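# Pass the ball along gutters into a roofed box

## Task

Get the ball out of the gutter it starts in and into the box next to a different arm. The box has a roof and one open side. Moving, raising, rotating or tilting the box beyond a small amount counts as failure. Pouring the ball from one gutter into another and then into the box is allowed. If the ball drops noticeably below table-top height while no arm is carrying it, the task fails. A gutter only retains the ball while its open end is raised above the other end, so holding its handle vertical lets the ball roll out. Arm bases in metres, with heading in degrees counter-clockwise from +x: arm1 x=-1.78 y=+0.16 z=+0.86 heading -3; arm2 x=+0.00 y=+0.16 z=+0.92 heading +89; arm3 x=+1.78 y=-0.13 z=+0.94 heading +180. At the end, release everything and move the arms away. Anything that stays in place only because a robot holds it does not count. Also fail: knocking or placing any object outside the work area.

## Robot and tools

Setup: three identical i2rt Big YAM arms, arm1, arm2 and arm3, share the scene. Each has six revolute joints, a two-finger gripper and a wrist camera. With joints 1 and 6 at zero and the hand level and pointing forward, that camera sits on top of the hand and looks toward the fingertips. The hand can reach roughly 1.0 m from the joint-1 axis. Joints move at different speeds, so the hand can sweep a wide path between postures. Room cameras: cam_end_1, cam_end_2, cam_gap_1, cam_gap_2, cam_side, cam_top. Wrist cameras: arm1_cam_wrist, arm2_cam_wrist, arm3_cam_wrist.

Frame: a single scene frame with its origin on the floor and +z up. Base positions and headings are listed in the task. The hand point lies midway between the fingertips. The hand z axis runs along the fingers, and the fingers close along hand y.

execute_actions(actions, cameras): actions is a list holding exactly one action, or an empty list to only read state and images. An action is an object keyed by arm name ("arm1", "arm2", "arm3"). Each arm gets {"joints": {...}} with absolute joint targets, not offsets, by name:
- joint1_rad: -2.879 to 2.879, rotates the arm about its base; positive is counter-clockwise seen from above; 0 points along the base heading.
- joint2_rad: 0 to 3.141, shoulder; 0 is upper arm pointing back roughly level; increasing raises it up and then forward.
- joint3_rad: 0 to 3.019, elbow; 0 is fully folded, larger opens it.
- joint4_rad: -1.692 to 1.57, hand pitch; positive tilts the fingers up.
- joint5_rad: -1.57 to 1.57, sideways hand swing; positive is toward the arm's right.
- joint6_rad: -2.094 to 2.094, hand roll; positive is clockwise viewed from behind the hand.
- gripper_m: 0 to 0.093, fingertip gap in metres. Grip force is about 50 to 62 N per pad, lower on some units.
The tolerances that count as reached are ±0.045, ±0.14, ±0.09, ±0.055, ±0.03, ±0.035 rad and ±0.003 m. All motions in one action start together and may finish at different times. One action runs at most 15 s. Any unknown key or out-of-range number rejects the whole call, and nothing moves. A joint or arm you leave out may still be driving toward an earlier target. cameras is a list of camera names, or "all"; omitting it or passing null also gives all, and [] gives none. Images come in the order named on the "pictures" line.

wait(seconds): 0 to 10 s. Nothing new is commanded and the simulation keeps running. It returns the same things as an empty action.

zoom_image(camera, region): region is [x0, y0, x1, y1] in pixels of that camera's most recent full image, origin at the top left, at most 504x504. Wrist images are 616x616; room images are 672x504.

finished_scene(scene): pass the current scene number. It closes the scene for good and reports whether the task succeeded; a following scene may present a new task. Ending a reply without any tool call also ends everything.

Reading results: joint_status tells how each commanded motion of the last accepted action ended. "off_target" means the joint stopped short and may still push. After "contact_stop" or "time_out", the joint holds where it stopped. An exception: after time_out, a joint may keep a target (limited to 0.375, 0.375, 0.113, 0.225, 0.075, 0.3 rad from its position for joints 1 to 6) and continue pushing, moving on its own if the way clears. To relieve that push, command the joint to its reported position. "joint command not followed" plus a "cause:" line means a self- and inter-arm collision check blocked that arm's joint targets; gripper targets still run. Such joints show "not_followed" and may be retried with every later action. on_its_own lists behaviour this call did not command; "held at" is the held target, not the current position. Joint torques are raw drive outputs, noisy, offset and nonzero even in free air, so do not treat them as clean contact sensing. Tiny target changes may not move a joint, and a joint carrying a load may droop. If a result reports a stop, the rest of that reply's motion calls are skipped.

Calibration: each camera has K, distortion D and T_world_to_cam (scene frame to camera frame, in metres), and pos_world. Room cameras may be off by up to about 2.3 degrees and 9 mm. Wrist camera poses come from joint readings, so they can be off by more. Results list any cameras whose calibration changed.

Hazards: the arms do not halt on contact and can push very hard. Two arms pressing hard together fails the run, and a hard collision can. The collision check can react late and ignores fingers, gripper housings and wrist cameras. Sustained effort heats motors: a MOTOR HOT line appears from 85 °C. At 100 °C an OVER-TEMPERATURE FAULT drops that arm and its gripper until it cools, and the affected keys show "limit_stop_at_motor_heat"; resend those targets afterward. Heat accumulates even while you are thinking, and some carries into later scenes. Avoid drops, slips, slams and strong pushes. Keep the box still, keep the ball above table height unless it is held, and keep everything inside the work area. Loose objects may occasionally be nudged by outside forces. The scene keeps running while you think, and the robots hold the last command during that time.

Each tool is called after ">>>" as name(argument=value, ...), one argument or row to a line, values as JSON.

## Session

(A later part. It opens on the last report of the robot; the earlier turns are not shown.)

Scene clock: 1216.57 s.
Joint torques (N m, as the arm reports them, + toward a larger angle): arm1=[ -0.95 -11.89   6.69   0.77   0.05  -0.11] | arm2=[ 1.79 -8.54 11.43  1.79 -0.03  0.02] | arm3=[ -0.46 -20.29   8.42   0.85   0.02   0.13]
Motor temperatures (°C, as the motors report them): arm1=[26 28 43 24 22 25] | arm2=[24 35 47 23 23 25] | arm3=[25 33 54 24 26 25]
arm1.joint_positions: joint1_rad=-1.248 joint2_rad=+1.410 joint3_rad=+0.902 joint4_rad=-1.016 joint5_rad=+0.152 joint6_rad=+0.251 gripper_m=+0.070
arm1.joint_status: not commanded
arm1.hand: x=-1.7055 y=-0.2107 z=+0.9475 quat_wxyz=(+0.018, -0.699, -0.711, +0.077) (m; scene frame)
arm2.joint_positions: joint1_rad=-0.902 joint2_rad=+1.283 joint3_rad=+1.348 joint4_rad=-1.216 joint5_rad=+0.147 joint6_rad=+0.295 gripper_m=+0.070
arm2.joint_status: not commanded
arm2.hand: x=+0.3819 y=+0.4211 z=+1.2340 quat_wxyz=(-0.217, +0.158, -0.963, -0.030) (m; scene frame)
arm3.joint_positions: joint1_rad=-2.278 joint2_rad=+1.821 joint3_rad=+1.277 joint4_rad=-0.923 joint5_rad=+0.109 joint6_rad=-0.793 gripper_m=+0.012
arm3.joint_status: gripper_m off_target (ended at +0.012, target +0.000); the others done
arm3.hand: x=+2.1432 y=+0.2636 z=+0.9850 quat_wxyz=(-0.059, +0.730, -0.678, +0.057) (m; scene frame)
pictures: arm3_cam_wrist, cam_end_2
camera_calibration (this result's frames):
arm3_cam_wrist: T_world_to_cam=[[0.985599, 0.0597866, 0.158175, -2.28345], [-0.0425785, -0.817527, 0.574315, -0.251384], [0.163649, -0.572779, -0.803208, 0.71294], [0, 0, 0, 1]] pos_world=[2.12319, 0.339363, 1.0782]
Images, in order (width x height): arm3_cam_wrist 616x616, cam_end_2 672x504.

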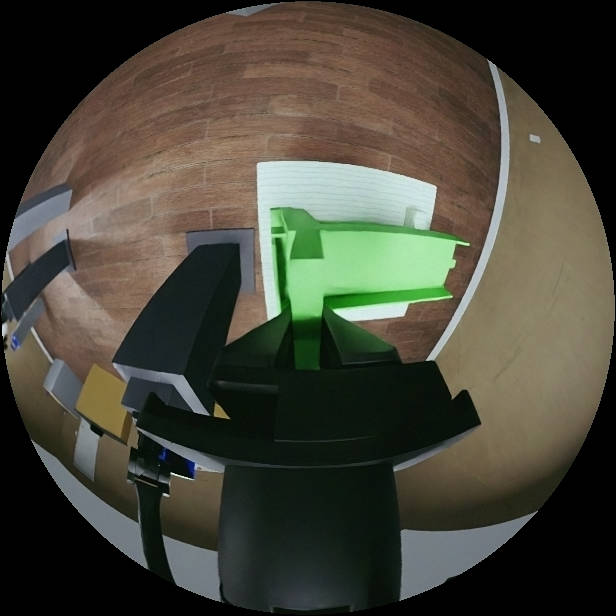

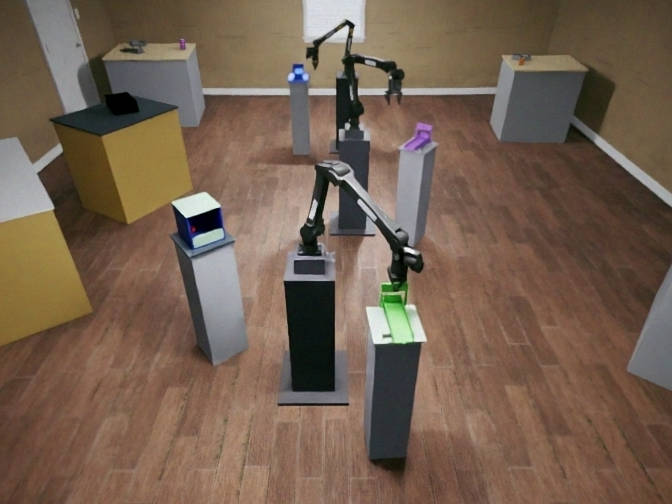

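z=0.985, within 7 mm of the pick height. Release and lift clear.

>>> execute_actions(
  actions=[
    {"arm3":{"joints":{"gripper_m":0.07}}},
  ],
  cameras=[],
)

>>> execute_actions(
  actions=[
    {"arm3":{"joints":{"joint2_rad":1.45,"joint4_rad":-1.2,"gripper_m":0.07}},"arm1":{"joints":{"joint2_rad":1.2,"joint3_rad":1.3}}},
  ],
)

Scene clock: 1223.10 s.
Joint torques (N m, as the arm reports them, + toward a larger angle): arm1=[ -0.82 -11.83   6.71   0.75   0.04  -0.11] | arm2=[ 1.74 -8.5  11.43  1.78 -0.03  0.03] | arm3=[ -1.08 -20.52   8.3    0.83   0.06   0.13]
Motor temperatures (°C, as the motors report them): arm1=[26 28 43 24 22 25] | arm2=[24 35 47 23 23 25] | arm3=[25 34 53 24 26 25]
arm1.joint_positions: joint1_rad=-1.248 joint2_rad=+1.410 joint3_rad=+0.902 joint4_rad=-1.016 joint5_rad=+0.152 joint6_rad=+0.251 gripper_m=+0.070
arm1.joint_status: not commanded
arm1.hand: x=-1.7055 y=-0.2107 z=+0.9475 quat_wxyz=(+0.018, -0.699, -0.711, +0.077) (m; scene frame)
arm2.joint_positions: joint1_rad=-0.902 joint2_rad=+1.283 joint3_rad=+1.348 joint4_rad=-1.216 joint5_rad=+0.147 joint6_rad=+0.295 gripper_m=+0.070
arm2.joint_status: not commanded
arm2.hand: x=+0.3819 y=+0.4211 z=+1.2340 quat_wxyz=(-0.217, +0.158, -0.963, -0.030) (m; scene frame)
arm3.joint_positions: joint1_rad=-2.278 joint2_rad=+1.820 joint3_rad=+1.277 joint4_rad=-0.922 joint5_rad=+0.108 joint6_rad=-0.792 gripper_m=+0.070
arm3.joint_status: all done
arm3.hand: x=+2.1433 y=+0.2639 z=+0.9852 quat_wxyz=(-0.059, +0.730, -0.678, +0.056) (m; scene frame)
pictures: none
No camera images: the call's "cameras" was empty. Leave "cameras" out to get every camera's image.

Scene clock: 1224.43 s.
Joint torques (N m, as the arm reports them, + toward a larger angle): arm1=[-0.92 -8.49 10.66  1.35  0.03 -0.12] | arm2=[ 1.77 -8.48 11.43  1.8  -0.03  0.03] | arm3=[ -0.36 -12.62   9.54   0.27   0.14   0.19]
Motor temperatures (°C, as the motors report them): arm1=[26 28 44 24 22 25] | arm2=[24 35 47 23 23 25] | arm3=[25 34 53 24 26 25]
arm1.joint_positions: joint1_rad=-1.248 joint2_rad=+1.190 joint3_rad=+1.270 joint4_rad=-1.007 joint5_rad=+0.152 joint6_rad=+0.251 gripper_m=+0.070
arm1.joint_status: all done
arm1.hand: x=-1.6792 y=-0.3050 z=+1.2045 quat_wxyz=(-0.237, -0.679, -0.659, +0.220) (m; scene frame)
arm2.joint_positions: joint1_rad=-0.902 joint2_rad=+1.283 joint3_rad=+1.348 joint4_rad=-1.216 joint5_rad=+0.147 joint6_rad=+0.295 gripper_m=+0.070
arm2.joint_status: not commanded
arm2.hand: x=+0.3819 y=+0.4211 z=+1.2340 quat_wxyz=(-0.217, +0.158, -0.963, -0.030) (m; scene frame)
arm3.joint_positions: joint1_rad=-2.278 joint2_rad=+1.443 joint3_rad=+1.277 joint4_rad=-1.191 joint5_rad=+0.108 joint6_rad=-0.792 gripper_m=+0.070
arm3.joint_status: all done
arm3.hand: x=+2.0990 y=+0.2150 z=+1.1572 quat_wxyz=(-0.113, +0.725, -0.677, +0.054) (m; scene frame)
pictures: arm1_cam_wrist, arm2_cam_wrist, arm3_cam_wrist, cam_end_1, cam_end_2, cam_gap_1, cam_gap_2, cam_side, cam_top
camera_calibration (this result's frames):
arm1_cam_wrist: T_world_to_cam=[[-0.999522, 0.0219727, -0.0217291, -1.64745], [0.0229623, 0.998659, -0.0463909, 0.405915], [0.0206806, -0.0468677, -0.998687, 1.35202], [0, 0, 0, 1]] pos_world=[-1.68394, -0.305806, 1.33327]
arm2_cam_wrist: T_world_to_cam=[[0.321668, -0.946852, 0.000532341, 0.275677], [-0.932854, -0.316816, 0.171494, 0.285236], [-0.162211, -0.0556607, -0.985185, 1.42606], [0, 0, 0, 1]] pos_world=[0.408729, 0.430769, 1.35587]
arm3_cam_wrist: T_world_to_cam=[[0.971689, 0.0441225, 0.232106, -2.31721], [-0.0801216, -0.862654, 0.499409, -0.216712], [0.222262, -0.503867, -0.834696, 0.729283], [0, 0, 0, 1]] pos_world=[2.07215, 0.282755, 1.2548]
Images, in order (width x height): arm1_cam_wrist 616x616, arm2_cam_wrist 616x616, arm3_cam_wrist 616x616, cam_end_1 672x504, cam_end_2 672x504, cam_gap_1 672x504, cam_gap_2 672x504, cam_side 672x504, cam_top 672x504.

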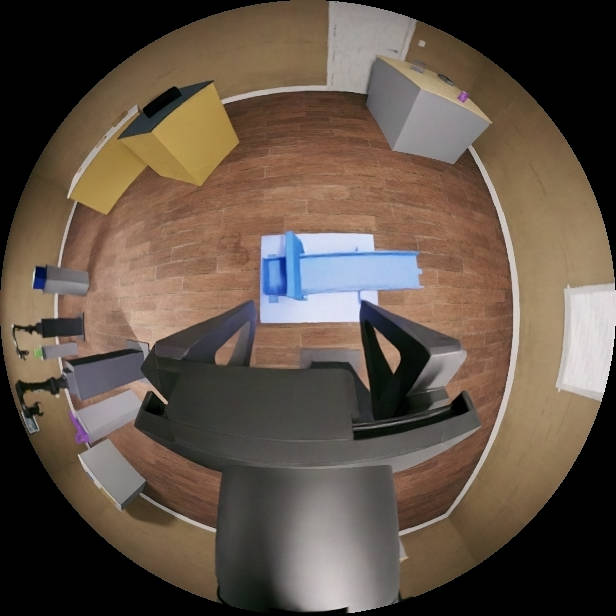

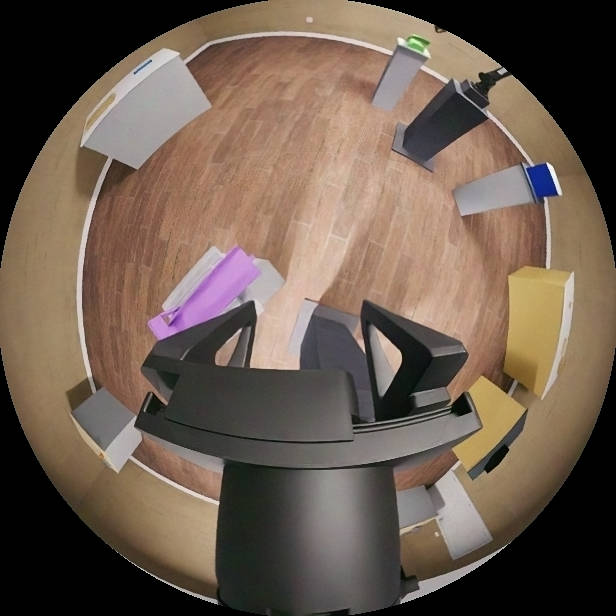

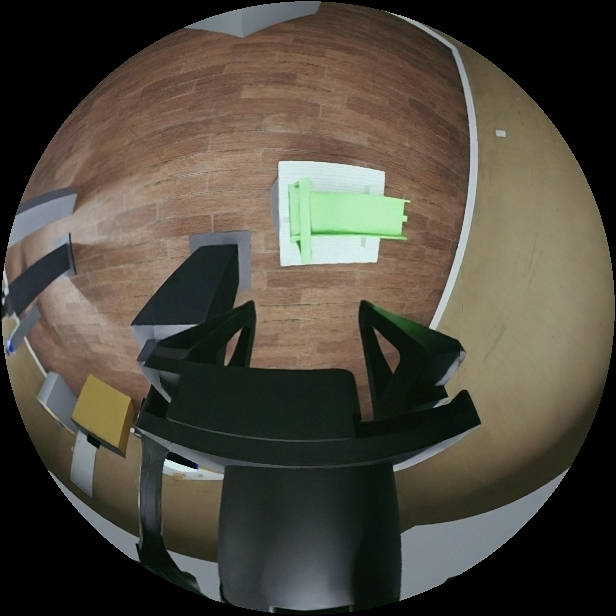

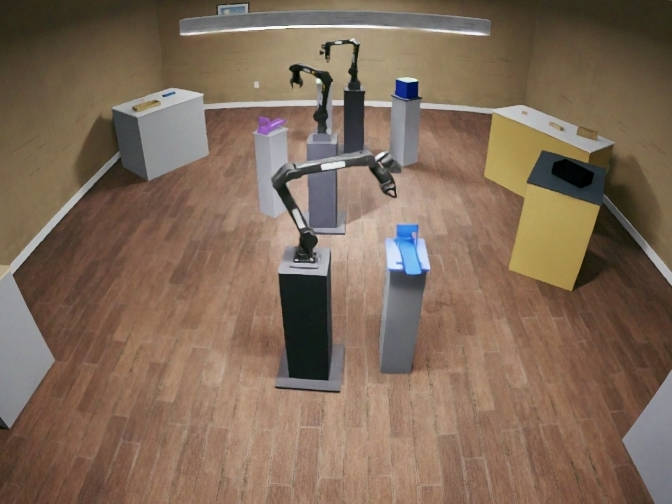

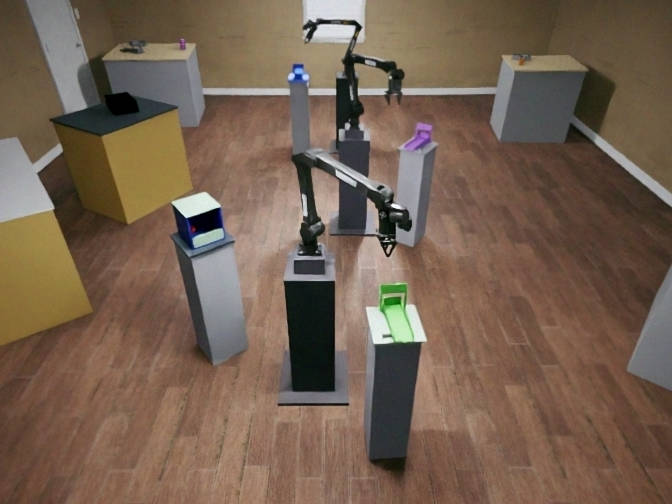

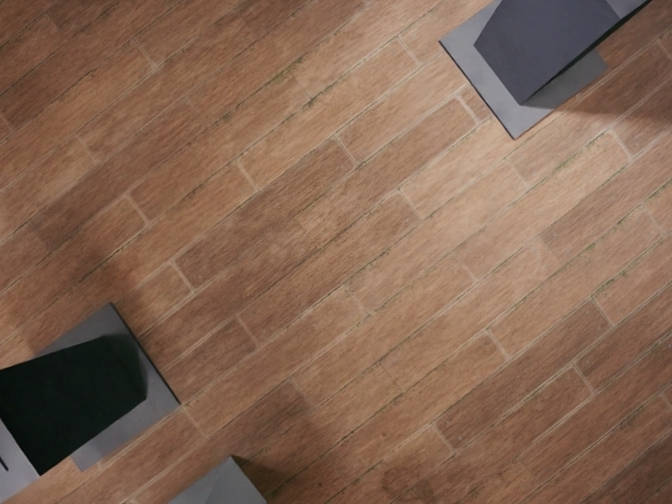

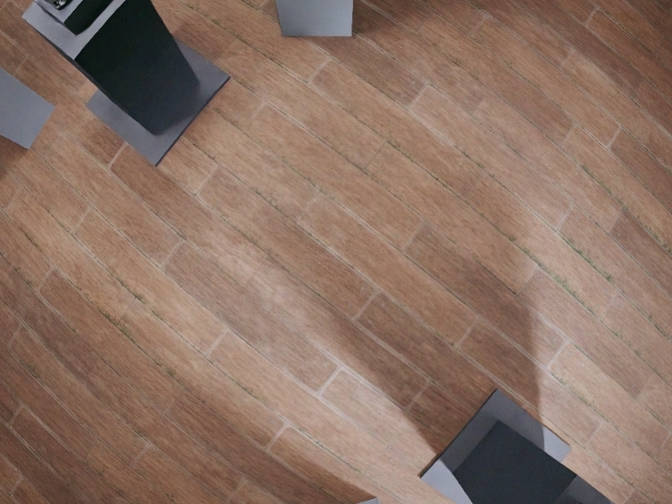

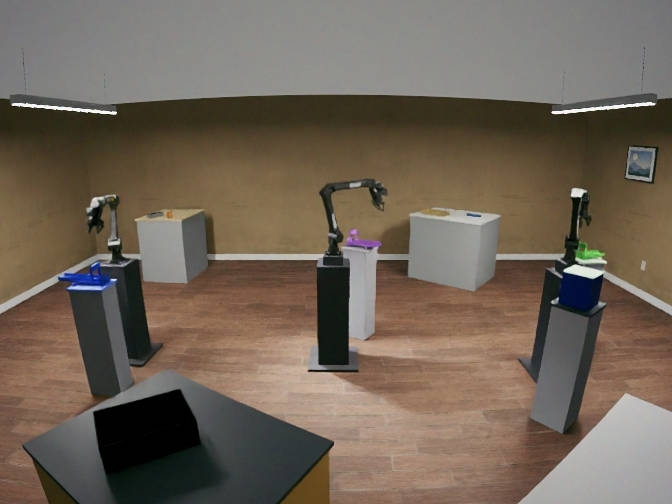

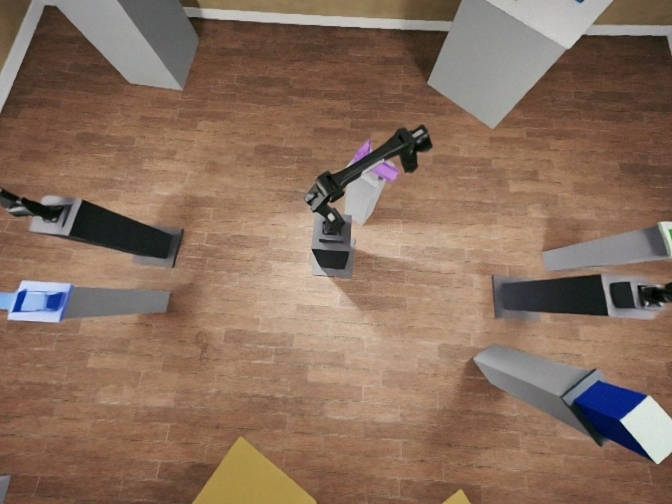

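>>> zoom_image(
  camera="cam_end_2",
  region=[160, 180, 250, 260],
)

Region (160, 180, 250, 260) of cam_end_2's 672x504 image, scaled by 5.600, with more detail than that image has.

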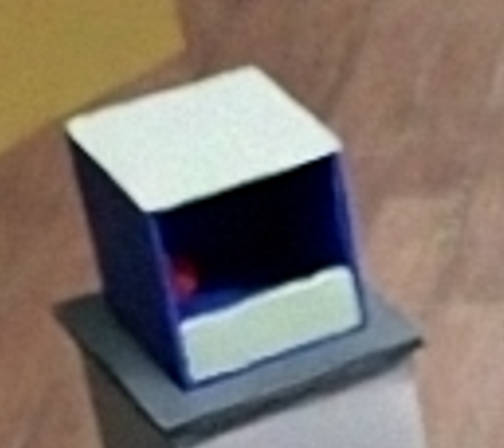

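Ball is in the box, all arms are clear.

>>> finished_scene(
  scene=1,
)

The scene is finished: the task was done.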